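# Place the gear blank in the gear shaper chuck

## Task

Seat the gear blank in the gear shaper's chuck, then open the gripper so the blank is no longer held.

## Robot and tools

Robot: two arms, left_arm and right_arm, each with six revolute joints and a two-finger gripper. Two wrist cameras, cam_left_wrist and cam_right_wrist (504x504 px each), return images in that order.

Scene frame: one shared frame for both arms. Origin sits on the table surface midway between the arms, +x points out over the table, +z points up, and left_arm is on the +y side. The arm names do not tell you which side of an image something appears on. A gripper's fingers point along its own +z axis and close along its own y axis.

execute_actions takes "actions", a list holding at most one item, plus optional "pictures" (boolean; images are included unless you pass false). Three forms:
- Empty list: no command is sent; you just get the current state.
- Move: {"rows": [[...]], "steps": n}. n is 1 to 15 control steps of 1/30 s each, defaulting to 15. Each row is used for one step; if there are fewer rows than steps, the last row keeps being applied.
- Wait: {"steps": n} with no rows, n up to 300. Nothing new is commanded; it returns once n steps have elapsed since the previous result, and your own writing time counts toward them.
A refused call commands nothing.

Row layout: one list of exactly 14 numbers covering both arms, always complete even if only one arm should move. Order: left_arm waist, shoulder, elbow, wrist pitch, wrist yaw, wrist roll, opening, then the same seven for right_arm. The six joint values are absolute target angles in radians (the same values Joint positions reports), not offsets. Stated ranges per arm: waist -2.618 to 3.054, shoulder 0.000 to 3.142, elbow 0.000 to 3.142, wrist pitch -1.571 to 1.571, wrist yaw -1.571 to 1.571, wrist roll -2.094 to 2.094. True ends may differ from these by up to 0.036 rad either way. A call is rejected if a target is over 0.036 rad beyond a stated end and also farther out than that joint's last reported angle. A target beyond the real end is clipped to it, and a "joint sent to its limit" line appears (possibly describing an earlier, still-running action); the absence of that line does not prove there is more room.

Opening: absolute value from -1 (closed) to +1 (fully open, about 0.094 m between pads). Away from the extremes, the fingers are driven until grip_measured equals your number. To hold a part, command roughly 0.03 below its grip_measured for a firm hold, less of a gap for a gentler one. Pad force tops out near 50 to 62 N (lower on some grippers, and weaker on parts under about 2 mm thick); first contact can spike harder. Each gripper's readings carry a fixed bias of up to about 1 mm.

Motion limits: each step, the commanded angle is held within a lead of the measured angle: 0.202 rad waist, 0.258 shoulder, 0.238 elbow, 0.573 wrist pitch, 0.522 wrist yaw and roll. If targets would move a gripper more than 70 mm from where it is, all that arm's targets are pulled back proportionally. Large moves therefore need several calls. Between calls the arms keep heading to the last row sent until all have nearly stopped (slow or blocked counts as stopped) or any step is HELD; after that only a new action moves them further. Fingers already opening or closing finish that motion. The simulation keeps running while you compose replies.

Result lines: the state line gives, for left_arm then right_arm, end_effector_position (metres, scene frame; the point between the pads, about 1 cm behind the tips) and end_effector_quat_wxyz. Reported positions may be off, more so at long reach. Joint positions and Joint velocities list each arm's six joints (rad, rad/s) followed by pad gap (m, m/s). grip_measured is the measured opening on the command scale. "joint command not followed" means a clearance check altered or blocked some joint targets; the rest of the row still ran. HELD marks steps where all or part of your row was not sent. MOTOR HOT appears from 75 °C; OVER-TEMPERATURE FAULT reports an arm being stopped (at 90 °C for 10 s, and at 100 °C the arm and gripper go limp and drop). Carrying loads, even while idle, heats motors, so avoid holding the blank longer than needed.

zoom_image: {"camera": one of cam_left_wrist or cam_right_wrist, "region": [x0, y0, x1, y1]} in that camera's latest image pixels, origin top-left, at most 504 x 504. Returns a closer, possibly sharper view.

finished_scene: {"scene": number} ends the current scene irreversibly and grades it; the blank must be seated in the chuck and released, and stay there. The result also gives the next task if one follows. Replying without any tool call ends everything.

Cautions: random tugs may act on a held part or nudge loose objects. Never let anything leave the table. Keep the two arms from colliding or pushing on each other. Avoid drops, slips, slamming, and forceful pushing; move smoothly and efficiently.

Each tool is called after ">>>" as a command line: name --argument value for each argument, lists and objects as JSON in quotes; but a table of rows of numbers goes row by row, as --pt "numbers of a row", without its own name.

## Session

>>> execute_actions --actions '[]'

Scene clock: 0.00 s of 4200.00 s.
left_arm: end_effector_position=(+0.5027, +0.1008, +0.1684) grip_measured=+1.000 end_effector_quat_wxyz=(+0.678, +0.624, +0.319, +0.222) | right_arm: end_effector_position=(+0.2369, -0.0747, +0.2143) grip_measured=+1.000 end_effector_quat_wxyz=(-0.346, +0.788, -0.505, -0.060)
Joint positions: left_arm=[-0.067  2.106  1.059  1.072  0.701  1.399  0.094] | right_arm=[ 0.619  1.176  1.105 -0.853 -0.336 -1.24   0.094]
Joint velocities: left_arm=[-0.017 -0.002 -0.002 -0.051  0.007  0.007  0.   ] | right_arm=[-0.007 -0.022  0.002  0.066  0.007 -0.125  0.   ]

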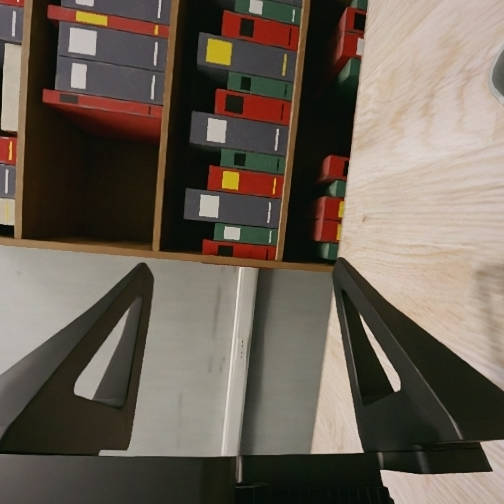

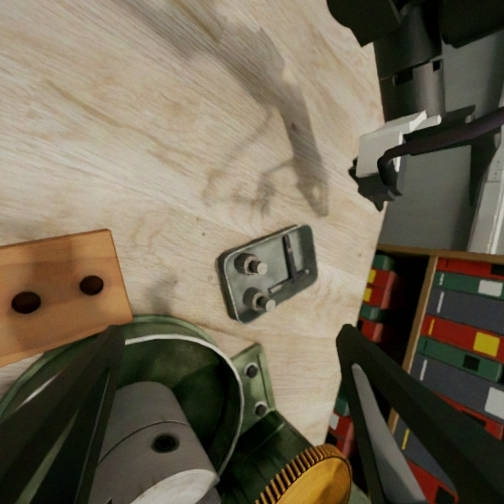

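>>> execute_actions --actions '[{"rows":[[-0.2,0.9,1.2,-1.2,0,0,1,0.2,0.9,1.2,-1.2,0,0,1]],"steps":15}]' --pictures false

>>> execute_actions --actions '[{"steps":90}]'

Scene clock: 10.97 s of 4200.00 s.
left_arm: end_effector_position=(+0.3410, +0.1675, +0.3983) grip_measured=+1.000 end_effector_quat_wxyz=(+0.644, +0.188, +0.741, -0.017) | right_arm: end_effector_position=(+0.2491, -0.2515, +0.2623) grip_measured=+1.000 end_effector_quat_wxyz=(+0.340, -0.184, +0.922, +0.023)
Joint positions: left_arm=[-0.207  1.071  1.196 -0.294  0.053  0.231  0.094] | right_arm=[ 0.207  0.896  1.19  -1.17  -0.018 -0.15   0.094]
Joint velocities: left_arm=[-0.002 -1.853 -0.002 -1.971 -0.168 -1.018  0.   ] | right_arm=[-0.017  0.002 -0.017 -0.212  0.154  0.916  0.   ]
Steps of this call (steps 1 to 90: nothing new was sent; then 7.47 s passed at rest; steps 91 to 105: all 15 steps of this action). Readings (joint positions):
91: left_arm=[-0.080 2.081 1.067 0.991 0.633 1.332] | right_arm=[0.604 1.162 1.107 -0.873 -0.315 -1.194]
92: left_arm=[-0.102 2.039 1.083 0.862 0.535 1.242] | right_arm=[0.568 1.134 1.108 -0.909 -0.279 -1.137]
94: left_arm=[-0.161 1.915 1.125 0.612 0.344 1.047] | right_arm=[0.470 1.052 1.121 -0.979 -0.208 -1.007]
98: left_arm=[-0.217 1.593 1.182 0.210 0.159 0.671] | right_arm=[0.241 0.918 1.178 -1.099 -0.095 -0.640]
105: the state above

Scene clock: 13.97 s of 4200.00 s.
left_arm: end_effector_position=(+0.2019, +0.2071, +0.2684) grip_measured=+1.000 end_effector_quat_wxyz=(+0.344, +0.108, +0.932, -0.041) | right_arm: end_effector_position=(+0.2462, -0.2545, +0.2593) grip_measured=+1.000 end_effector_quat_wxyz=(+0.329, -0.117, +0.936, +0.040)
Joint positions: left_arm=[-0.207  0.892  1.209 -1.181  0.008  0.006  0.094] | right_arm=[ 0.207  0.896  1.19  -1.188 -0.006 -0.009  0.094]
Joint velocities: left_arm=[-0.022 -0.022  0.012 -0.022  0.022 -0.022  0.   ] | right_arm=[-0.002 -0.002 -0.002  0.022 -0.037  0.037  0.   ]
Steps of this call (steps 1 to 45: the robot went on to your last target; steps 46 to 90: nothing new was sent). Readings (joint positions):
1: left_arm=[-0.207 1.012 1.197 -0.365 0.047 0.198] | right_arm=[0.207 0.896 1.190 -1.174 -0.015 -0.121]
2: left_arm=[-0.207 0.963 1.200 -0.436 0.042 0.168] | right_arm=[0.207 0.896 1.190 -1.177 -0.013 -0.099]
4: left_arm=[-0.207 0.903 1.208 -0.574 0.033 0.124] | right_arm=[0.207 0.896 1.190 -1.181 -0.010 -0.066]
8: left_arm=[-0.207 0.891 1.209 -0.858 0.021 0.065] | right_arm=[0.207 0.896 1.190 -1.186 -0.007 -0.033]
90: the state above
All arms were judged still, so your last target was given up. Only a new action makes them travel on or press farther. Fingers that are still opening or closing keep moving.

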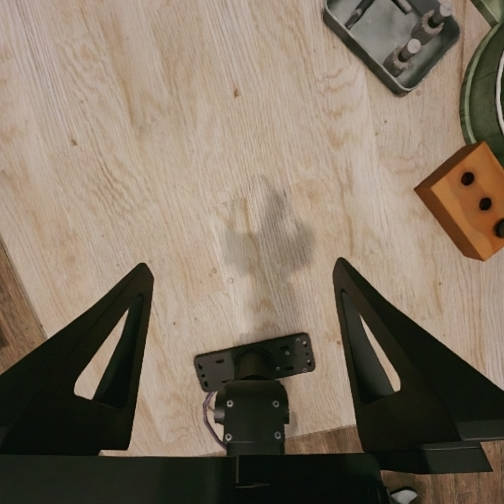

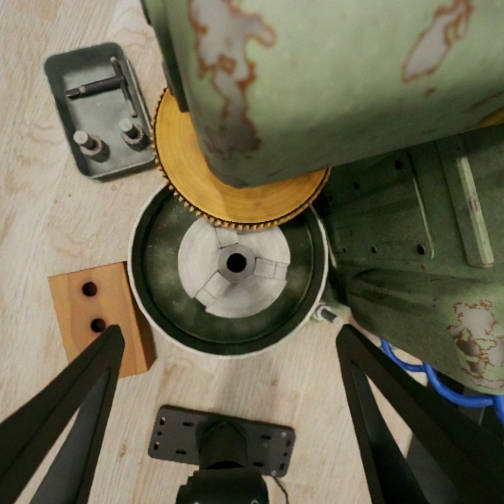

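>>> execute_actions --actions '[{"rows":[[-0.7,0.9,1.3,-1.0,0,0,1,0.2,0.9,1.2,-1.2,0,0,1]],"steps":15}]' --pictures false

>>> execute_actions --actions '[{"steps":30}]'

>>> zoom_image --camera "cam_right_wrist" --region '[20, 20, 360, 380]'

Scene clock: 24.70 s of 4200.00 s.
left_arm: end_effector_position=(+0.1770, +0.0873, +0.3287) grip_measured=+1.000 end_effector_quat_wxyz=(+0.430, +0.311, +0.832, -0.161) | right_arm: end_effector_position=(+0.2462, -0.2545, +0.2593) grip_measured=+1.000 end_effector_quat_wxyz=(+0.329, -0.117, +0.936, +0.040)
Joint positions: left_arm=[-0.694  0.896  1.282 -1.004  0.006  0.003  0.094] | right_arm=[ 0.207  0.896  1.19  -1.188 -0.006 -0.009  0.094]
Joint velocities: left_arm=[ 0.002 -0.012  0.012  0.095  0.022  0.007  0.   ] | right_arm=[-0.002 -0.007 -0.007  0.007 -0.007  0.022  0.   ]
Steps of this call (steps 1 to 90: nothing new was sent; then 7.23 s passed at rest; steps 91 to 105: all 15 steps of this action). Readings (joint positions):
91: left_arm=[-0.245 0.892 1.215 -1.171 -0.010 0.003] | right_arm=[0.207 0.896 1.190 -1.188 -0.006 -0.009]
92: left_arm=[-0.320 0.895 1.228 -1.147 -0.011 0.003] | right_arm=[0.207 0.896 1.190 -1.188 -0.006 -0.009]
94: left_arm=[-0.474 0.896 1.259 -1.086 -0.008 0.003] | right_arm=[0.207 0.896 1.190 -1.188 -0.006 -0.009]
98: left_arm=[-0.683 0.896 1.282 -1.015 0.006 0.003] | right_arm=[0.207 0.896 1.190 -1.188 -0.006 -0.009]
105: the state above

Scene clock: 25.70 s of 4200.00 s.
left_arm: end_effector_position=(+0.1772, +0.0872, +0.3291) grip_measured=+1.000 end_effector_quat_wxyz=(+0.430, +0.311, +0.832, -0.161) | right_arm: end_effector_position=(+0.2462, -0.2545, +0.2593) grip_measured=+1.000 end_effector_quat_wxyz=(+0.329, -0.117, +0.936, +0.040)
Joint positions: left_arm=[-0.694  0.896  1.282 -1.002  0.006  0.003  0.094] | right_arm=[ 0.207  0.896  1.19  -1.188 -0.006 -0.009  0.094]
Joint velocities: left_arm=[-0.007 -0.002 -0.002 -0.007  0.051  0.022  0.   ] | right_arm=[-0.002 -0.022 -0.022  0.037 -0.037 -0.139  0.   ]
Steps of this call (steps 1 to 15: the robot went on to your last target; steps 16 to 30: nothing new was sent). Readings (joint positions):
1: left_arm=[-0.694 0.896 1.282 -1.003 0.006 0.003] | right_arm=[0.207 0.896 1.190 -1.188 -0.006 -0.009]
2: left_arm=[-0.694 0.896 1.282 -1.003 0.006 0.003] | right_arm=[0.207 0.896 1.190 -1.188 -0.006 -0.009]
4: left_arm=[-0.694 0.896 1.282 -1.002 0.006 0.003] | right_arm=[0.207 0.896 1.190 -1.188 -0.006 -0.009]
8: left_arm=[-0.694 0.896 1.282 -1.002 0.006 0.003] | right_arm=[0.207 0.896 1.190 -1.188 -0.006 -0.009]
30: the state above
All arms were judged still, so your last target was given up. Only a new action makes them travel on or press farther. Fingers that are still opening or closing keep moving.

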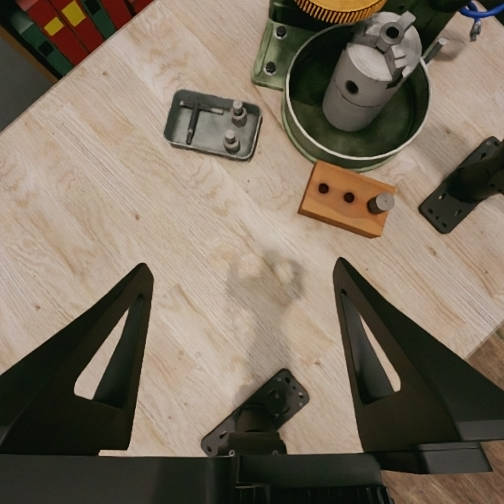

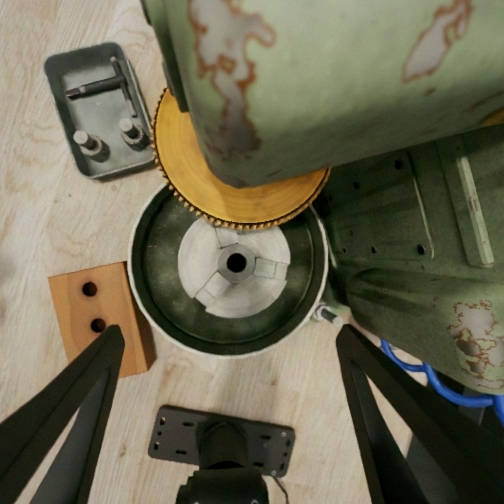

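Region (20, 20, 360, 380) of cam_right_wrist's 504x504 image, scaled by 1.400, with more detail than that image has.

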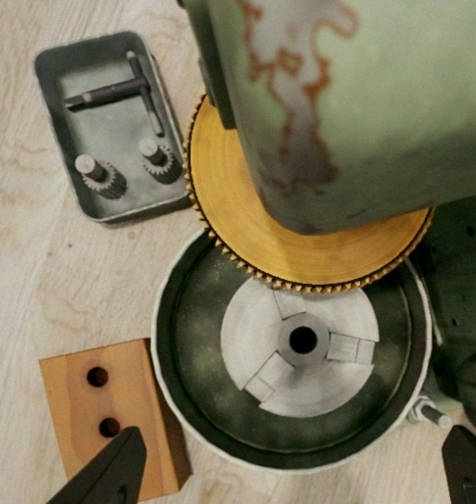

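>>> execute_actions --actions '[{"rows":[[-0.7,0.9,1.3,-1.0,0,0,1,1.1,0.8,1.15,-1.25,0,0,1]],"steps":15}]' --pictures false

>>> execute_actions --actions '[{"rows":[[-0.7,0.9,1.3,-1.0,0,0,1,1.1,0.48,0.893,-1.31,0,0,1]],"steps":15}]' --pictures false

>>> execute_actions --actions '[{"steps":20}]'

Scene clock: 63.73 s of 4200.00 s.
left_arm: end_effector_position=(+0.1772, +0.0872, +0.3291) grip_measured=+1.000 end_effector_quat_wxyz=(+0.430, +0.311, +0.832, -0.161) | right_arm: end_effector_position=(+0.1130, -0.1235, +0.2580) grip_measured=+1.000 end_effector_quat_wxyz=(+0.283, -0.503, +0.796, +0.181)
Joint positions: left_arm=[-0.694  0.896  1.282 -1.002  0.006  0.003  0.094] | right_arm=[ 1.09   0.815  1.162 -1.233 -0.008 -0.005  0.094]
Joint velocities: left_arm=[-0.002  0.002 -0.012  0.007  0.051  0.007  0.   ] | right_arm=[ 0.037 -0.007  0.007 -0.022 -0.051 -0.066  0.   ]
Steps of this call (steps 1 to 90: nothing new was sent; then 34.53 s passed at rest; steps 91 to 105: all 15 steps of this action). Readings (joint positions):
91: left_arm=[-0.694 0.896 1.282 -1.002 0.006 0.003] | right_arm=[0.245 0.887 1.184 -1.187 0.012 -0.005]
92: left_arm=[-0.694 0.896 1.282 -1.002 0.006 0.003] | right_arm=[0.319 0.870 1.173 -1.191 0.013 -0.005]
94: left_arm=[-0.694 0.896 1.282 -1.002 0.006 0.003] | right_arm=[0.474 0.835 1.162 -1.212 0.008 -0.005]
98: left_arm=[-0.694 0.896 1.282 -1.002 0.006 0.003] | right_arm=[0.779 0.815 1.162 -1.225 0.003 -0.005]
105: the state above

Scene clock: 64.23 s of 4200.00 s.
left_arm: end_effector_position=(+0.1772, +0.0872, +0.3291) grip_measured=+1.000 end_effector_quat_wxyz=(+0.430, +0.311, +0.832, -0.161) | right_arm: end_effector_position=(+0.0845, -0.1827, +0.2018) grip_measured=+1.000 end_effector_quat_wxyz=(+0.279, -0.504, +0.798, +0.178)
Joint positions: left_arm=[-0.694  0.896  1.282 -1.002  0.006  0.003  0.094] | right_arm=[ 1.091  0.482  0.903 -1.317 -0.006 -0.005  0.094]
Joint velocities: left_arm=[ 0.007  0.007  0.002 -0.051  0.051  0.037  0.   ] | right_arm=[-0.012  0.002 -0.007 -0.007 -0.051 -0.007  0.   ]
Steps of this call (steps 1 to 15: all 15 steps of this action). Readings (joint positions):
1: left_arm=[-0.694 0.896 1.282 -1.002 0.006 0.003] | right_arm=[1.091 0.782 1.123 -1.205 -0.008 -0.005]
2: left_arm=[-0.694 0.896 1.282 -1.002 0.006 0.003] | right_arm=[1.091 0.717 1.053 -1.190 -0.008 -0.005]
4: left_arm=[-0.694 0.896 1.282 -1.002 0.006 0.003] | right_arm=[1.091 0.569 0.939 -1.246 -0.007 -0.005]
8: left_arm=[-0.694 0.896 1.282 -1.002 0.006 0.003] | right_arm=[1.091 0.482 0.903 -1.318 -0.007 -0.005]
15: the state above

Scene clock: 64.90 s of 4200.00 s.
left_arm: end_effector_position=(+0.1772, +0.0872, +0.3291) grip_measured=+1.000 end_effector_quat_wxyz=(+0.430, +0.311, +0.832, -0.161) | right_arm: end_effector_position=(+0.0845, -0.1827, +0.2018) grip_measured=+1.000 end_effector_quat_wxyz=(+0.279, -0.504, +0.798, +0.178)
Joint positions: left_arm=[-0.694  0.896  1.282 -1.002  0.006  0.003  0.094] | right_arm=[ 1.091  0.482  0.903 -1.317 -0.006 -0.005  0.094]
Joint velocities: left_arm=[ 0.002  0.022 -0.012  0.022  0.066  0.007  0.   ] | right_arm=[-0.007 -0.017 -0.007 -0.081 -0.037  0.037  0.   ]
Steps of this call (steps 1 to 15: the robot went on to your last target; steps 16 to 20: nothing new was sent). Readings (joint positions):
1: left_arm=[-0.694 0.896 1.282 -1.002 0.006 0.003] | right_arm=[1.091 0.482 0.903 -1.317 -0.006 -0.005]
2: left_arm=[-0.694 0.896 1.282 -1.002 0.006 0.003] | right_arm=[1.091 0.482 0.903 -1.317 -0.006 -0.005]
4: left_arm=[-0.694 0.896 1.282 -1.002 0.006 0.003] | right_arm=[1.091 0.482 0.903 -1.317 -0.006 -0.005]
8: left_arm=[-0.694 0.896 1.282 -1.002 0.006 0.003] | right_arm=[1.091 0.482 0.903 -1.317 -0.006 -0.005]
20: the state above
All arms were judged still, so your last target was given up. Only a new action makes them travel on or press farther. Fingers that are still opening or closing keep moving.

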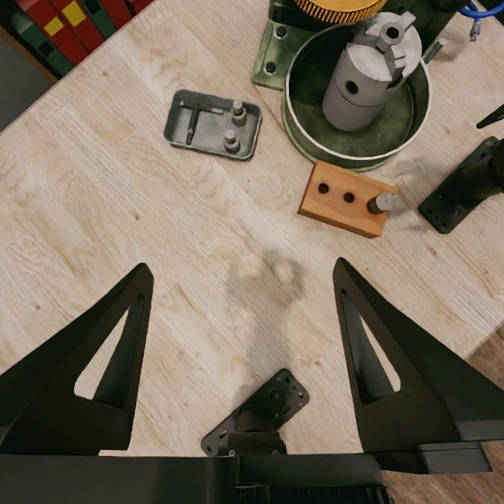

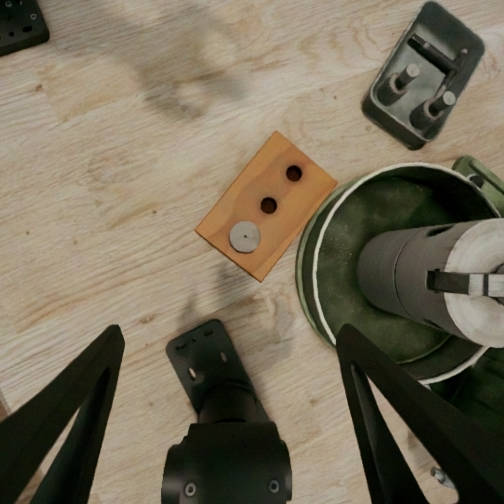

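>>> execute_actions --actions '[{"rows":[[-0.9,0.9,1.2,-1.0,0,0,1,1.04,0.54,0.579,-0.94,0,0,0.2]],"steps":15}]' --pictures false

>>> execute_actions --actions '[{"steps":20}]'

Scene clock: 77.67 s of 4200.00 s.
left_arm: end_effector_position=(+0.1399, +0.0510, +0.3004) grip_measured=+1.000 end_effector_quat_wxyz=(+0.386, +0.397, +0.811, -0.190) | right_arm: end_effector_position=(+0.1099, -0.1483, +0.1165) grip_measured=+0.202 end_effector_quat_wxyz=(+0.259, -0.492, +0.816, +0.157)
Joint positions: left_arm=[-0.894  0.896  1.208 -0.994  0.004  0.001  0.094] | right_arm=[ 1.049  0.55   0.562 -0.968 -0.004 -0.005  0.056]
Joint velocities: left_arm=[-0.017  0.032 -0.002 -0.125  0.022 -0.022  0.   ] | right_arm=[-0.012 -0.002 -0.007  0.051  0.051 -0.051 -0.001]
Steps of this call (steps 1 to 90: nothing new was sent; then 9.27 s passed at rest; steps 91 to 105: all 15 steps of this action). Readings (joint positions):
91: left_arm=[-0.732 0.896 1.273 -0.994 -0.012 0.001] | right_arm=[1.083 0.481 0.869 -1.264 -0.007 -0.005]
92: left_arm=[-0.799 0.896 1.260 -0.987 -0.011 0.001] | right_arm=[1.068 0.485 0.805 -1.178 -0.007 -0.005]
94: left_arm=[-0.878 0.896 1.226 -0.986 0.002 0.001] | right_arm=[1.052 0.520 0.665 -1.070 -0.005 -0.005]
98: left_arm=[-0.894 0.896 1.208 -0.995 0.004 0.001] | right_arm=[1.049 0.550 0.562 -1.037 -0.004 -0.005]
105: the state above

Scene clock: 78.33 s of 4200.00 s.
left_arm: end_effector_position=(+0.1399, +0.0510, +0.3004) grip_measured=+1.000 end_effector_quat_wxyz=(+0.386, +0.397, +0.811, -0.190) | right_arm: end_effector_position=(+0.1113, -0.1458, +0.1186) grip_measured=+0.202 end_effector_quat_wxyz=(+0.265, -0.491, +0.814, +0.160)
Joint positions: left_arm=[-0.894  0.896  1.208 -0.994  0.004  0.001  0.094] | right_arm=[ 1.049  0.55   0.562 -0.954 -0.004 -0.005  0.056]
Joint velocities: left_arm=[-0.002  0.017  0.007  0.051  0.007  0.051  0.   ] | right_arm=[-0.007 -0.007 -0.022  0.007 -0.022  0.037 -0.   ]
Steps of this call (steps 1 to 20: the robot went on to your last target). Readings (joint positions):
1: left_arm=[-0.894 0.896 1.208 -0.994 0.004 0.001] | right_arm=[1.049 0.550 0.562 -0.965 -0.004 -0.005]
2: left_arm=[-0.894 0.896 1.208 -0.994 0.004 0.001] | right_arm=[1.049 0.550 0.562 -0.962 -0.004 -0.005]
4: left_arm=[-0.894 0.896 1.208 -0.994 0.004 0.001] | right_arm=[1.049 0.550 0.562 -0.959 -0.004 -0.005]
8: left_arm=[-0.894 0.896 1.208 -0.994 0.004 0.001] | right_arm=[1.049 0.550 0.562 -0.956 -0.004 -0.005]
20: the state above

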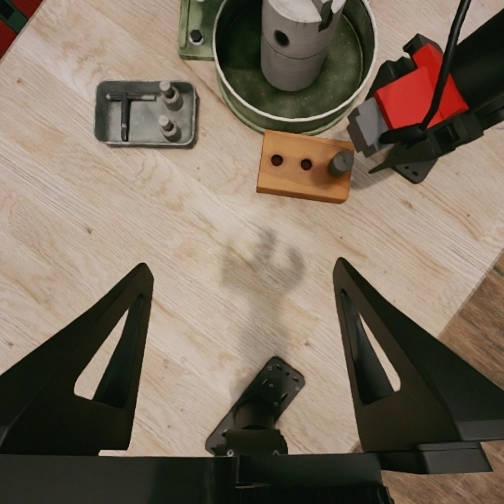

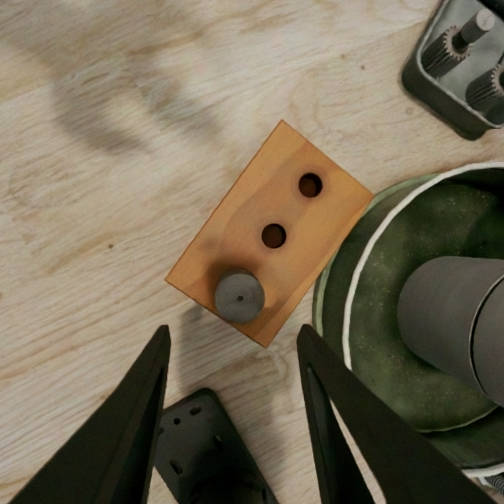

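>>> execute_actions --actions '[{"rows":[[-0.9,0.9,1.2,-1.0,0,0,1,1.045,0.552,0.54,-0.92,0,0,0.2],[-0.9,0.9,1.2,-1.0,0,0,1,1.045,0.554,0.52,-0.895,0,0,0.2],[-0.9,0.9,1.2,-1.0,0,0,1,1.045,0.556,0.50,-0.87,0,0,0.2],[-0.9,0.9,1.2,-1.0,0,0,1,1.045,0.558,0.48,-0.85,0,0,0.2],[-0.9,0.9,1.2,-1.0,0,0,1,1.045,0.56,0.46,-0.83,0,0,0.2],[-0.9,0.9,1.2,-1.0,0,0,1,1.045,0.56,0.44,-0.81,0,0,0.2],[-0.9,0.9,1.2,-1.0,0,0,1,1.045,0.56,0.42,-0.79,0,0,0.2],[-0.9,0.9,1.2,-1.0,0,0,1,1.045,0.56,0.40,-0.77,0,0,0.2]],"steps":15}]' --pictures false

>>> execute_actions --actions '[{"steps":15}]'

>>> zoom_image --camera "cam_left_wrist" --region '[240, 40, 460, 240]'

Scene clock: 91.77 s of 4200.00 s.
left_arm: end_effector_position=(+0.1399, +0.0510, +0.3004) grip_measured=+1.000 end_effector_quat_wxyz=(+0.386, +0.397, +0.811, -0.190) | right_arm: end_effector_position=(+0.1137, -0.1413, +0.0781) grip_measured=+0.202 end_effector_quat_wxyz=(+0.261, -0.491, +0.816, +0.158)
Joint positions: left_arm=[-0.894  0.896  1.208 -0.994  0.004  0.001  0.094] | right_arm=[ 1.049  0.55   0.404 -0.805 -0.004 -0.005  0.056]
Joint velocities: left_arm=[-0.002  0.007 -0.022 -0.007 -0.022 -0.037  0.   ] | right_arm=[ 0.017  0.012 -0.002  0.183 -0.022 -0.051 -0.001]
Steps of this call (steps 1 to 15: the robot went on to your last target; steps 16 to 90: nothing new was sent; then 9.93 s passed at rest; steps 91 to 105: all 15 steps of this action). Readings (joint positions):
91: left_arm=[-0.894 0.896 1.208 -0.994 0.004 0.001] | right_arm=[1.049 0.550 0.561 -0.951 -0.004 -0.005]
92: left_arm=[-0.894 0.896 1.208 -0.994 0.004 0.001] | right_arm=[1.049 0.550 0.556 -0.942 -0.004 -0.005]
94: left_arm=[-0.894 0.896 1.208 -0.994 0.004 0.001] | right_arm=[1.049 0.550 0.530 -0.911 -0.004 -0.005]
98: left_arm=[-0.894 0.896 1.208 -0.994 0.004 0.001] | right_arm=[1.049 0.550 0.447 -0.848 -0.004 -0.005]
105: the state above

Scene clock: 92.27 s of 4200.00 s.
left_arm: end_effector_position=(+0.1399, +0.0510, +0.3004) grip_measured=+1.000 end_effector_quat_wxyz=(+0.386, +0.397, +0.811, -0.190) | right_arm: end_effector_position=(+0.1156, -0.1377, +0.0811) grip_measured=+0.202 end_effector_quat_wxyz=(+0.270, -0.490, +0.813, +0.163)
Joint positions: left_arm=[-0.894  0.896  1.208 -0.994  0.004  0.001  0.094] | right_arm=[ 1.049  0.55   0.404 -0.784 -0.004 -0.005  0.056]
Joint velocities: left_arm=[-0.007  0.012 -0.017  0.037 -0.007 -0.051  0.   ] | right_arm=[-0.007  0.022 -0.012  0.022  0.007 -0.007  0.   ]
Steps of this call (steps 1 to 15: the robot went on to your last target). Readings (joint positions):
1: left_arm=[-0.894 0.896 1.208 -0.994 0.004 0.001] | right_arm=[1.049 0.550 0.404 -0.800 -0.004 -0.005]
2: left_arm=[-0.894 0.896 1.208 -0.994 0.004 0.001] | right_arm=[1.049 0.550 0.404 -0.796 -0.004 -0.005]
4: left_arm=[-0.894 0.896 1.208 -0.994 0.004 0.001] | right_arm=[1.049 0.550 0.404 -0.791 -0.004 -0.005]
8: left_arm=[-0.894 0.896 1.208 -0.994 0.004 0.001] | right_arm=[1.049 0.550 0.404 -0.786 -0.004 -0.005]
15: the state above

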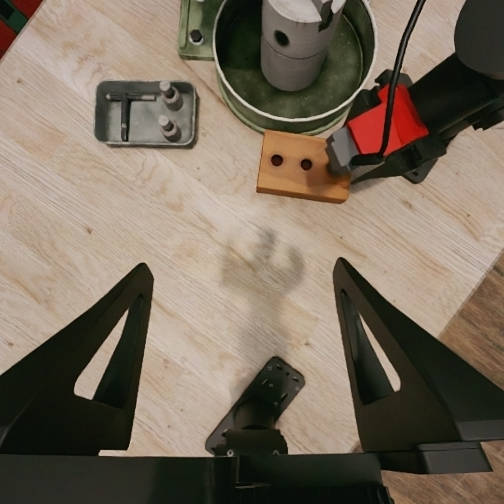

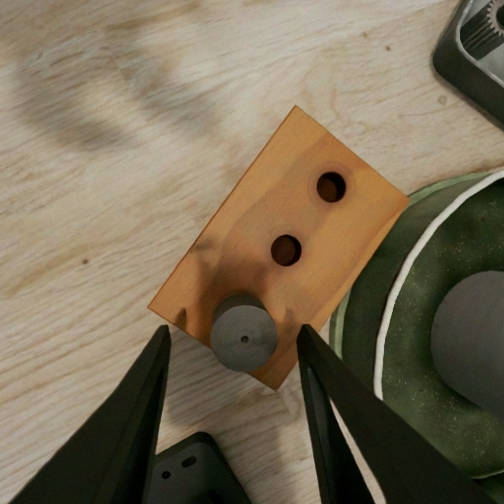

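Region (240, 40, 460, 240) of cam_left_wrist's 504x504 image, scaled by 2.291, with more detail than that image has; it fills the top 458 rows of this view, and the rest is white.

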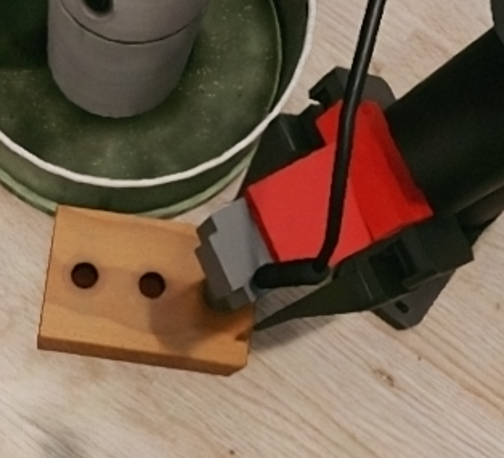

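>>> execute_actions --actions '[{"rows":[[-0.9,0.9,1.2,-1.0,0,0,1,1.03,0.52,0.39,-0.77,0,0,0.2],[-0.9,0.9,1.2,-1.0,0,0,1,1.03,0.49,0.375,-0.765,0,0,0.2],[-0.9,0.9,1.2,-1.0,0,0,1,1.025,0.46,0.36,-0.76,0,0,0.2],[-0.9,0.9,1.2,-1.0,0,0,1,1.02,0.43,0.345,-0.755,0,0,0.2],[-0.9,0.9,1.2,-1.0,0,0,1,1.02,0.40,0.33,-0.75,0,0,0.2],[-0.9,0.9,1.2,-1.0,0,0,1,1.02,0.37,0.315,-0.745,0,0,0.2],[-0.9,0.9,1.2,-1.0,0,0,1,1.02,0.34,0.30,-0.74,0,0,0.2],[-0.9,0.9,1.2,-1.0,0,0,1,1.02,0.31,0.285,-0.73,0,0,0.2],[-0.9,0.9,1.2,-1.0,0,0,1,1.02,0.28,0.27,-0.72,0,0,0.2],[-0.9,0.9,1.2,-1.0,0,0,1,1.02,0.25,0.255,-0.71,0,0,0.2],[-0.9,0.9,1.2,-1.0,0,0,1,1.02,0.22,0.238,-0.705,0,0,0.2]],"steps":15}]' --pictures false

>>> execute_actions --actions '[{"steps":20}]'

>>> zoom_image --camera "cam_left_wrist" --region '[240, 40, 460, 240]'

Scene clock: 119.90 s of 4200.00 s.
left_arm: end_effector_position=(+0.1399, +0.0510, +0.3004) grip_measured=+1.000 end_effector_quat_wxyz=(+0.386, +0.397, +0.811, -0.190) | right_arm: end_effector_position=(+0.1188, -0.1401, +0.0783) grip_measured=+0.202 end_effector_quat_wxyz=(+0.353, -0.463, +0.786, +0.207)
Joint positions: left_arm=[-0.894  0.896  1.208 -0.994  0.004  0.001  0.094] | right_arm=[ 1.029  0.242  0.249 -0.734 -0.004 -0.005  0.056]
Joint velocities: left_arm=[ 0.007  0.012  0.007 -0.081  0.007 -0.066  0.   ] | right_arm=[-0.012 -0.002 -0.042  0.066  0.007  0.007 -0.001]
Steps of this call (steps 1 to 15: the robot went on to your last target; steps 16 to 90: nothing new was sent; then 24.13 s passed at rest; steps 91 to 105: all 15 steps of this action). Readings (joint positions):
91: left_arm=[-0.894 0.896 1.208 -0.994 0.004 0.001] | right_arm=[1.047 0.550 0.404 -0.784 -0.004 -0.005]
92: left_arm=[-0.894 0.896 1.208 -0.994 0.004 0.001] | right_arm=[1.044 0.543 0.401 -0.781 -0.004 -0.005]
94: left_arm=[-0.894 0.896 1.208 -0.994 0.004 0.001] | right_arm=[1.036 0.500 0.382 -0.773 -0.004 -0.005]
98: left_arm=[-0.894 0.896 1.208 -0.994 0.004 0.001] | right_arm=[1.029 0.378 0.323 -0.760 -0.004 -0.005]
105: the state above

Scene clock: 120.57 s of 4200.00 s.
left_arm: end_effector_position=(+0.1399, +0.0510, +0.3004) grip_measured=+1.000 end_effector_quat_wxyz=(+0.386, +0.397, +0.811, -0.190) | right_arm: end_effector_position=(+0.1201, -0.1378, +0.0812) grip_measured=+0.202 end_effector_quat_wxyz=(+0.359, -0.462, +0.783, +0.211)
Joint positions: left_arm=[-0.894  0.896  1.208 -0.994  0.004  0.001  0.094] | right_arm=[ 1.029  0.242  0.249 -0.718 -0.004 -0.005  0.056]
Joint velocities: left_arm=[ 0.007  0.002 -0.002  0.022 -0.037  0.007  0.   ] | right_arm=[-0.012  0.017 -0.002 -0.022 -0.081 -0.095  0.001]
Steps of this call (steps 1 to 20: the robot went on to your last target). Readings (joint positions):
1: left_arm=[-0.894 0.896 1.208 -0.994 0.004 0.001] | right_arm=[1.029 0.242 0.249 -0.732 -0.004 -0.005]
2: left_arm=[-0.894 0.896 1.208 -0.994 0.004 0.001] | right_arm=[1.029 0.242 0.249 -0.730 -0.004 -0.005]
4: left_arm=[-0.894 0.896 1.208 -0.994 0.004 0.001] | right_arm=[1.029 0.242 0.249 -0.725 -0.004 -0.005]
8: left_arm=[-0.894 0.896 1.208 -0.994 0.004 0.001] | right_arm=[1.029 0.242 0.249 -0.720 -0.004 -0.005]
20: the state above

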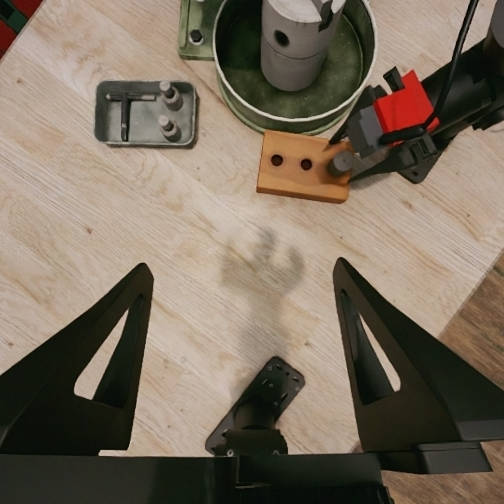

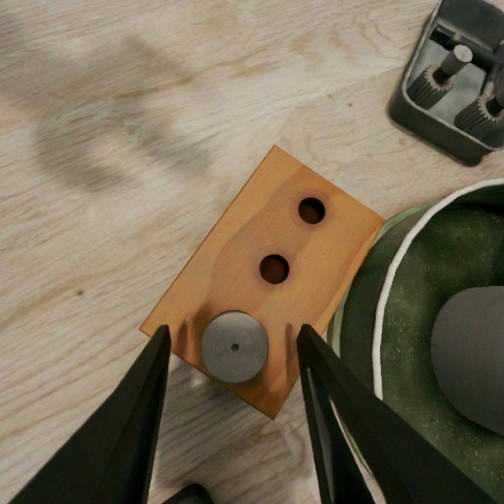

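Region (240, 40, 460, 240) of cam_left_wrist's 504x504 image, scaled by 2.291, with more detail than that image has; it fills the top 458 rows of this view, and the rest is white.

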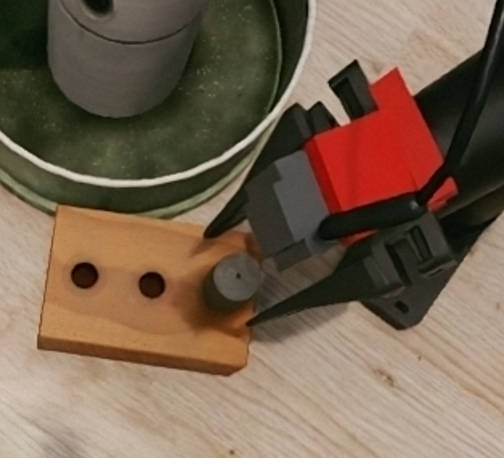

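>>> execute_actions --actions '[{"rows":[[-0.9,0.9,1.2,-1.0,0,0,1,1.02,0.22,0.22,-0.69,0,0,0.2],[-0.9,0.9,1.2,-1.0,0,0,1,1.02,0.22,0.205,-0.675,0,0,0.2],[-0.9,0.9,1.2,-1.0,0,0,1,1.02,0.22,0.19,-0.66,0,0,0.2],[-0.9,0.9,1.2,-1.0,0,0,1,1.02,0.22,0.178,-0.648,0,0,0.2]],"steps":15}]' --pictures false

>>> execute_actions --actions '[{"steps":15}]' --pictures false

>>> execute_actions --actions '[{"rows":[[-0.9,0.9,1.2,-1.0,0,0,1,1.02,0.22,0.178,-0.648,0,0,0.0],[-0.9,0.9,1.2,-1.0,0,0,1,1.02,0.22,0.178,-0.648,0,0,-0.15],[-0.9,0.9,1.2,-1.0,0,0,1,1.02,0.22,0.178,-0.648,0,0,-0.25],[-0.9,0.9,1.2,-1.0,0,0,1,1.02,0.22,0.178,-0.648,0,0,-0.3],[-0.9,0.9,1.2,-1.0,0,0,1,1.02,0.22,0.178,-0.648,0,0,-0.34],[-0.9,0.9,1.2,-1.0,0,0,1,1.02,0.22,0.178,-0.648,0,0,-0.38],[-0.9,0.9,1.2,-1.0,0,0,1,1.02,0.22,0.178,-0.648,0,0,-0.42],[-0.9,0.9,1.2,-1.0,0,0,1,1.02,0.22,0.178,-0.648,0,0,-0.46],[-0.9,0.9,1.2,-1.0,0,0,1,1.02,0.22,0.178,-0.648,0,0,-0.5],[-0.9,0.9,1.2,-1.0,0,0,1,1.02,0.22,0.178,-0.648,0,0,-0.54]],"steps":15}]'

>>> zoom_image --camera "cam_left_wrist" --region '[240, 40, 460, 240]'

Scene clock: 136.37 s of 4200.00 s.
left_arm: end_effector_position=(+0.1399, +0.0510, +0.3004) grip_measured=+1.000 end_effector_quat_wxyz=(+0.386, +0.397, +0.811, -0.190) | right_arm: end_effector_position=(+0.1209, -0.1364, +0.0636) grip_measured=+0.202 end_effector_quat_wxyz=(+0.355, -0.463, +0.785, +0.209)
Joint positions: left_arm=[-0.894  0.896  1.208 -0.994  0.004  0.001  0.094] | right_arm=[ 1.029  0.242  0.185 -0.665 -0.004 -0.005  0.056]
Joint velocities: left_arm=[ 0.002  0.007 -0.002  0.037 -0.022 -0.037  0.   ] | right_arm=[-0.002 -0.012 -0.002  0.022  0.051 -0.095 -0.001]
Steps of this call (steps 1 to 15: the robot went on to your last target; steps 16 to 90: nothing new was sent; then 12.30 s passed at rest; steps 91 to 105: all 15 steps of this action). Readings (joint positions):
91: left_arm=[-0.894 0.896 1.208 -0.994 0.004 0.001] | right_arm=[1.029 0.242 0.246 -0.715 -0.004 -0.005]
92: left_arm=[-0.894 0.896 1.208 -0.994 0.004 0.001] | right_arm=[1.029 0.242 0.240 -0.706 -0.004 -0.005]
94: left_arm=[-0.894 0.896 1.208 -0.994 0.004 0.001] | right_arm=[1.029 0.242 0.218 -0.686 -0.004 -0.005]
98: left_arm=[-0.894 0.896 1.208 -0.994 0.004 0.001] | right_arm=[1.029 0.242 0.186 -0.679 -0.004 -0.005]
105: the state above

Scene clock: 136.87 s of 4200.00 s.
left_arm: end_effector_position=(+0.1399, +0.0510, +0.3004) grip_measured=+1.000 end_effector_quat_wxyz=(+0.386, +0.397, +0.811, -0.190) | right_arm: end_effector_position=(+0.1212, -0.1358, +0.0644) grip_measured=+0.202 end_effector_quat_wxyz=(+0.357, -0.462, +0.784, +0.210)
Joint positions: left_arm=[-0.894  0.896  1.208 -0.994  0.004  0.001  0.094] | right_arm=[ 1.029  0.242  0.185 -0.661 -0.004 -0.005  0.056]
Joint velocities: left_arm=[-0.007 -0.007  0.002  0.022 -0.066  0.007  0.   ] | right_arm=[-0.007  0.002 -0.017  0.022  0.007 -0.081  0.   ]
Steps of this call (steps 1 to 15: the robot went on to your last target). Readings (joint positions):
1: left_arm=[-0.894 0.896 1.208 -0.994 0.004 0.001] | right_arm=[1.029 0.242 0.185 -0.664 -0.004 -0.005]
2: left_arm=[-0.894 0.896 1.208 -0.994 0.004 0.001] | right_arm=[1.029 0.242 0.185 -0.663 -0.004 -0.005]
4: left_arm=[-0.894 0.896 1.208 -0.994 0.004 0.001] | right_arm=[1.029 0.242 0.185 -0.663 -0.004 -0.005]
8: left_arm=[-0.894 0.896 1.208 -0.994 0.004 0.001] | right_arm=[1.029 0.242 0.185 -0.662 -0.004 -0.005]
15: the state above
All arms were judged still, so your last target was given up. Only a new action makes them travel on or press farther. Fingers that are still opening or closing keep moving.

Scene clock: 137.37 s of 4200.00 s.
left_arm: end_effector_position=(+0.1399, +0.0510, +0.3004) grip_measured=+1.000 end_effector_quat_wxyz=(+0.386, +0.397, +0.811, -0.190) | right_arm: end_effector_position=(+0.1213, -0.1357, +0.0644) grip_measured=-0.403 end_effector_quat_wxyz=(+0.357, -0.462, +0.784, +0.210)
Joint positions: left_arm=[-0.894  0.896  1.208 -0.994  0.004  0.001  0.094] | right_arm=[ 1.029  0.242  0.185 -0.661 -0.004 -0.005  0.028]
Joint velocities: left_arm=[-0.022  0.007 -0.012 -0.081 -0.037 -0.007  0.   ] | right_arm=[ 0.007  0.012 -0.002 -0.007  0.007  0.037  0.   ]
Steps of this call (steps 1 to 15: all 15 steps of this action). Readings (joint positions):
1: left_arm=[-0.894 0.896 1.208 -0.994 0.004 0.001] | right_arm=[1.029 0.242 0.185 -0.661 -0.004 -0.005]
2: left_arm=[-0.894 0.896 1.208 -0.994 0.004 0.001] | right_arm=[1.029 0.242 0.185 -0.661 -0.004 -0.005]
4: left_arm=[-0.894 0.896 1.208 -0.994 0.004 0.001] | right_arm=[1.029 0.242 0.185 -0.661 -0.004 -0.005]
8: left_arm=[-0.894 0.896 1.208 -0.994 0.004 0.001] | right_arm=[1.029 0.242 0.185 -0.661 -0.004 -0.005]
15: the state above

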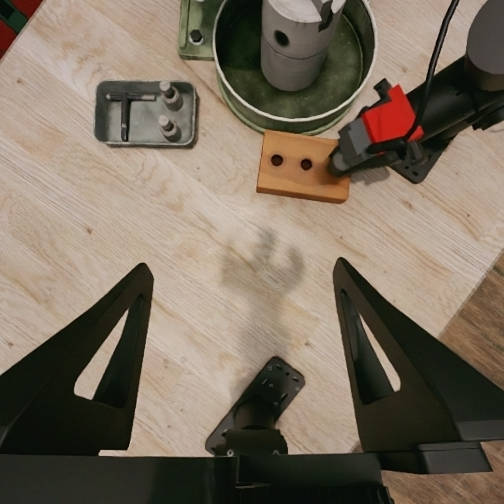

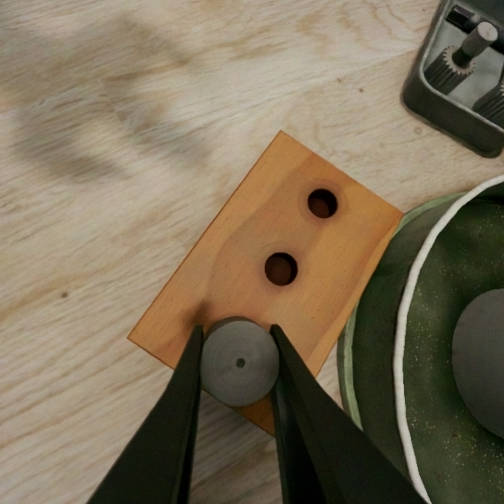

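Region (240, 40, 460, 240) of cam_left_wrist's 504x504 image, scaled by 2.291, with more detail than that image has; it fills the top 458 rows of this view, and the rest is white.

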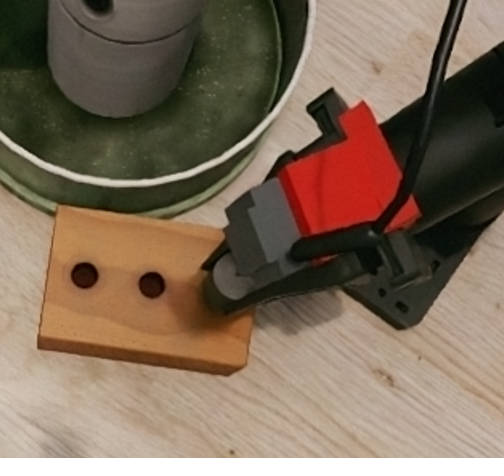

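>>> execute_actions --actions '[{"rows":[[-1.11,0.5,0.6,0.1,0,0,1,1.025,0.257,0.197,-0.668,0,0,-0.46],[-1.11,0.5,0.6,0.1,0,0,1,1.025,0.260,0.204,-0.673,0,0,-0.46],[-1.11,0.5,0.6,0.1,0,0,1,1.025,0.263,0.211,-0.677,0,0,-0.46],[-1.11,0.5,0.6,0.1,0,0,1,1.025,0.266,0.218,-0.681,0,0,-0.46],[-1.11,0.5,0.6,0.1,0,0,1,1.025,0.269,0.225,-0.685,0,0,-0.46],[-1.11,0.5,0.6,0.1,0,0,1,1.025,0.272,0.232,-0.689,0,0,-0.46],[-1.11,0.5,0.6,0.1,0,0,1,1.025,0.275,0.239,-0.693,0,0,-0.46],[-1.11,0.5,0.6,0.1,0,0,1,1.025,0.278,0.246,-0.697,0,0,-0.46],[-1.11,0.5,0.6,0.1,0,0,1,1.025,0.281,0.253,-0.701,0,0,-0.46],[-1.11,0.5,0.6,0.1,0,0,1,1.025,0.284,0.260,-0.705,0,0,-0.46],[-1.11,0.5,0.6,0.1,0,0,1,1.025,0.287,0.267,-0.709,0,0,-0.46],[-1.11,0.5,0.6,0.1,0,0,1,1.025,0.290,0.274,-0.713,0,0,-0.46],[-1.11,0.5,0.6,0.1,0,0,1,1.025,0.293,0.281,-0.717,0,0,-0.46]],"steps":15}]' --pictures false

>>> execute_actions --actions '[{"steps":30}]'

Scene clock: 158.60 s of 4200.00 s.
left_arm: end_effector_position=(+0.0969, +0.0135, +0.3642) grip_measured=+1.000 end_effector_quat_wxyz=(+0.639, +0.349, +0.555, -0.402) | right_arm: end_effector_position=(+0.1198, -0.1388, +0.0731) grip_measured=-0.403 end_effector_quat_wxyz=(+0.344, -0.465, +0.790, +0.202)
Joint positions: left_arm=[-1.104  0.498  0.6    0.038  0.005 -0.001  0.094] | right_arm=[ 1.029  0.284  0.244 -0.71  -0.003 -0.005  0.028]
Joint velocities: left_arm=[-0.017 -0.022 -0.007  0.476 -0.066 -0.022  0.   ] | right_arm=[-0.002  0.002  0.11  -0.139  0.007  0.007 -0.   ]
Steps of this call (steps 1 to 15: the robot went on to your last target; steps 16 to 90: nothing new was sent; then 17.73 s passed at rest; steps 91 to 105: all 15 steps of this action). Readings (joint positions):
91: left_arm=[-0.931 0.859 1.157 -0.898 -0.015 -0.001] | right_arm=[1.029 0.242 0.185 -0.661 -0.004 -0.005]
92: left_arm=[-1.000 0.791 1.068 -0.763 -0.014 -0.001] | right_arm=[1.029 0.242 0.185 -0.661 -0.004 -0.005]
94: left_arm=[-1.087 0.627 0.892 -0.541 0.003 -0.001] | right_arm=[1.029 0.247 0.187 -0.661 -0.004 -0.005]
98: left_arm=[-1.104 0.494 0.652 -0.165 0.005 -0.001] | right_arm=[1.029 0.264 0.202 -0.676 -0.004 -0.005]
105: the state above

Scene clock: 159.60 s of 4200.00 s.
left_arm: end_effector_position=(+0.0957, +0.0159, +0.3796) grip_measured=+1.000 end_effector_quat_wxyz=(+0.656, +0.337, +0.535, -0.413) | right_arm: end_effector_position=(+0.1197, -0.1391, +0.0743) grip_measured=-0.403 end_effector_quat_wxyz=(+0.344, -0.465, +0.790, +0.202)
Joint positions: left_arm=[-1.104  0.498  0.6    0.1    0.005 -0.001  0.094] | right_arm=[ 1.029  0.284  0.249 -0.715 -0.003 -0.005  0.028]
Joint velocities: left_arm=[ 0.017 -0.017  0.002 -0.022 -0.066 -0.037  0.   ] | right_arm=[ 0.007  0.017 -0.007  0.037 -0.037 -0.007  0.001]
Steps of this call (steps 1 to 30: the robot went on to your last target). Readings (joint positions):
1: left_arm=[-1.104 0.498 0.600 0.053 0.005 -0.001] | right_arm=[1.029 0.284 0.247 -0.712 -0.003 -0.005]
2: left_arm=[-1.104 0.498 0.600 0.064 0.005 -0.001] | right_arm=[1.029 0.284 0.248 -0.714 -0.003 -0.005]
4: left_arm=[-1.104 0.498 0.600 0.079 0.005 -0.001] | right_arm=[1.029 0.284 0.249 -0.715 -0.003 -0.005]
8: left_arm=[-1.104 0.498 0.600 0.093 0.005 -0.001] | right_arm=[1.029 0.284 0.249 -0.715 -0.003 -0.005]
30: the state above
All arms were judged still, so your last target was given up. Only a new action makes them travel on or press farther. Fingers that are still opening or closing keep moving.

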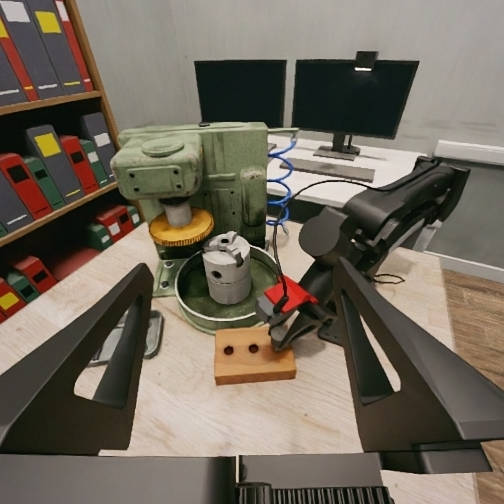

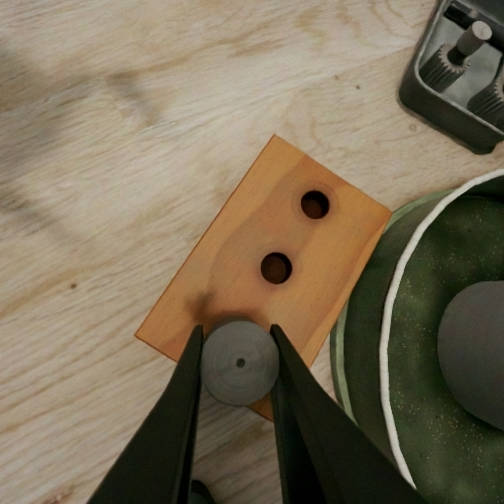

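>>> execute_actions --actions '[{"rows":[[-1.11,0.5,0.6,0.1,0,0,1,1.025,0.293,0.292,-0.717,0,0,-0.46],[-1.11,0.5,0.6,0.1,0,0,1,1.025,0.293,0.302,-0.717,0,0,-0.46],[-1.11,0.5,0.6,0.1,0,0,1,1.025,0.293,0.312,-0.717,0,0,-0.46],[-1.11,0.5,0.6,0.1,0,0,1,1.025,0.293,0.322,-0.719,0,0,-0.46],[-1.11,0.5,0.6,0.1,0,0,1,1.025,0.297,0.332,-0.724,0,0,-0.46],[-1.11,0.5,0.6,0.1,0,0,1,1.025,0.301,0.342,-0.730,0,0,-0.46],[-1.11,0.5,0.6,0.1,0,0,1,1.025,0.306,0.352,-0.735,0,0,-0.46],[-1.11,0.5,0.6,0.1,0,0,1,1.025,0.310,0.362,-0.741,0,0,-0.46],[-1.11,0.5,0.6,0.1,0,0,1,1.025,0.315,0.372,-0.746,0,0,-0.46],[-1.11,0.5,0.6,0.1,0,0,1,1.025,0.319,0.382,-0.752,0,0,-0.46],[-1.11,0.5,0.6,0.1,0,0,1,1.025,0.324,0.392,-0.757,0,0,-0.46],[-1.11,0.5,0.6,0.1,0,0,1,1.025,0.328,0.402,-0.763,0,0,-0.46],[-1.11,0.5,0.6,0.1,0,0,1,1.025,0.333,0.412,-0.768,0,0,-0.46],[-1.11,0.5,0.6,0.1,0,0,1,1.025,0.338,0.420,-0.773,0,0,-0.46],[-1.11,0.5,0.6,0.1,0,0,1,1.025,0.342,0.420,-0.777,0,0,-0.46]],"steps":15}]' --pictures false

>>> execute_actions --actions '[{"steps":15}]'

>>> zoom_image --camera "cam_left_wrist" --region '[100, 130, 360, 400]'

Scene clock: 174.37 s of 4200.00 s.
left_arm: end_effector_position=(+0.0957, +0.0159, +0.3796) grip_measured=+1.000 end_effector_quat_wxyz=(+0.656, +0.337, +0.535, -0.413) | right_arm: end_effector_position=(+0.1215, -0.1359, +0.1129) grip_measured=-0.403 end_effector_quat_wxyz=(+0.357, -0.462, +0.784, +0.209)
Joint positions: left_arm=[-1.104  0.498  0.6    0.1    0.005 -0.001  0.094] | right_arm=[ 1.029  0.327  0.379 -0.769 -0.003 -0.005  0.028]
Joint velocities: left_arm=[-0.022 -0.007  0.002  0.007  0.022 -0.051  0.   ] | right_arm=[ 0.007  0.125  0.208 -0.139 -0.037 -0.051  0.001]
Steps of this call (steps 1 to 90: nothing new was sent; then 11.27 s passed at rest; steps 91 to 105: all 15 steps of this action). Readings (joint positions):
91: left_arm=[-1.104 0.498 0.600 0.100 0.005 -0.001] | right_arm=[1.029 0.284 0.250 -0.716 -0.003 -0.005]
92: left_arm=[-1.104 0.498 0.600 0.100 0.005 -0.001] | right_arm=[1.029 0.284 0.253 -0.719 -0.003 -0.005]
94: left_arm=[-1.104 0.498 0.600 0.100 0.005 -0.001] | right_arm=[1.029 0.284 0.267 -0.729 -0.003 -0.005]
98: left_arm=[-1.104 0.498 0.600 0.100 0.005 -0.001] | right_arm=[1.029 0.294 0.310 -0.742 -0.003 -0.005]
105: the state above

Scene clock: 174.87 s of 4200.00 s.
left_arm: end_effector_position=(+0.0957, +0.0159, +0.3796) grip_measured=+1.000 end_effector_quat_wxyz=(+0.656, +0.337, +0.535, -0.413) | right_arm: end_effector_position=(+0.1200, -0.1384, +0.1112) grip_measured=-0.403 end_effector_quat_wxyz=(+0.349, -0.464, +0.788, +0.205)
Joint positions: left_arm=[-1.104  0.498  0.6    0.1    0.005 -0.001  0.094] | right_arm=[ 1.029  0.334  0.388 -0.791 -0.003 -0.005  0.028]
Joint velocities: left_arm=[ 0.007  0.007  0.002 -0.081  0.037  0.022  0.   ] | right_arm=[-0.012 -0.012 -0.002 -0.095 -0.037  0.051 -0.   ]
Steps of this call (steps 1 to 15: the robot went on to your last target). Readings (joint positions):
1: left_arm=[-1.104 0.498 0.600 0.100 0.005 -0.001] | right_arm=[1.029 0.330 0.385 -0.771 -0.003 -0.005]
2: left_arm=[-1.104 0.498 0.600 0.100 0.005 -0.001] | right_arm=[1.029 0.332 0.387 -0.772 -0.003 -0.005]
4: left_arm=[-1.104 0.498 0.600 0.100 0.005 -0.001] | right_arm=[1.029 0.333 0.388 -0.776 -0.003 -0.005]
8: left_arm=[-1.104 0.498 0.600 0.100 0.005 -0.001] | right_arm=[1.029 0.334 0.388 -0.787 -0.003 -0.005]
15: the state above

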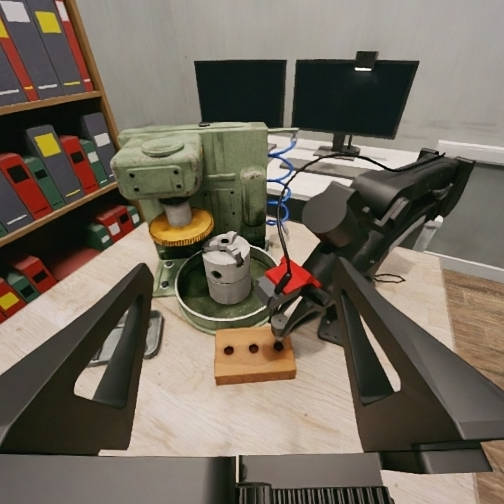

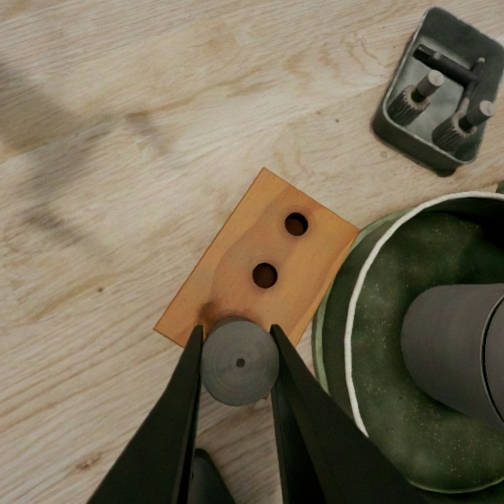

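Region (100, 130, 360, 400) of cam_left_wrist's 504x504 image, scaled by 1.867, with more detail than that image has; it fills the left 485 columns of this view, and the rest is white.

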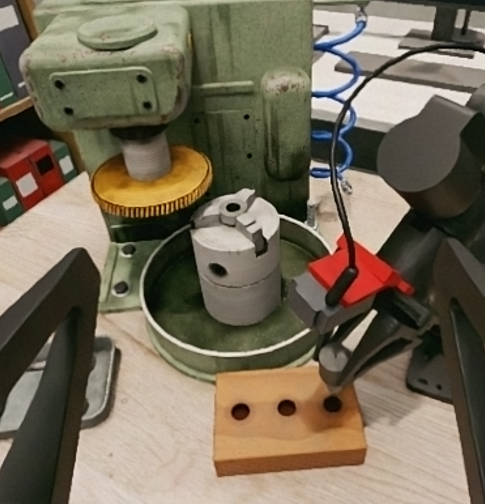

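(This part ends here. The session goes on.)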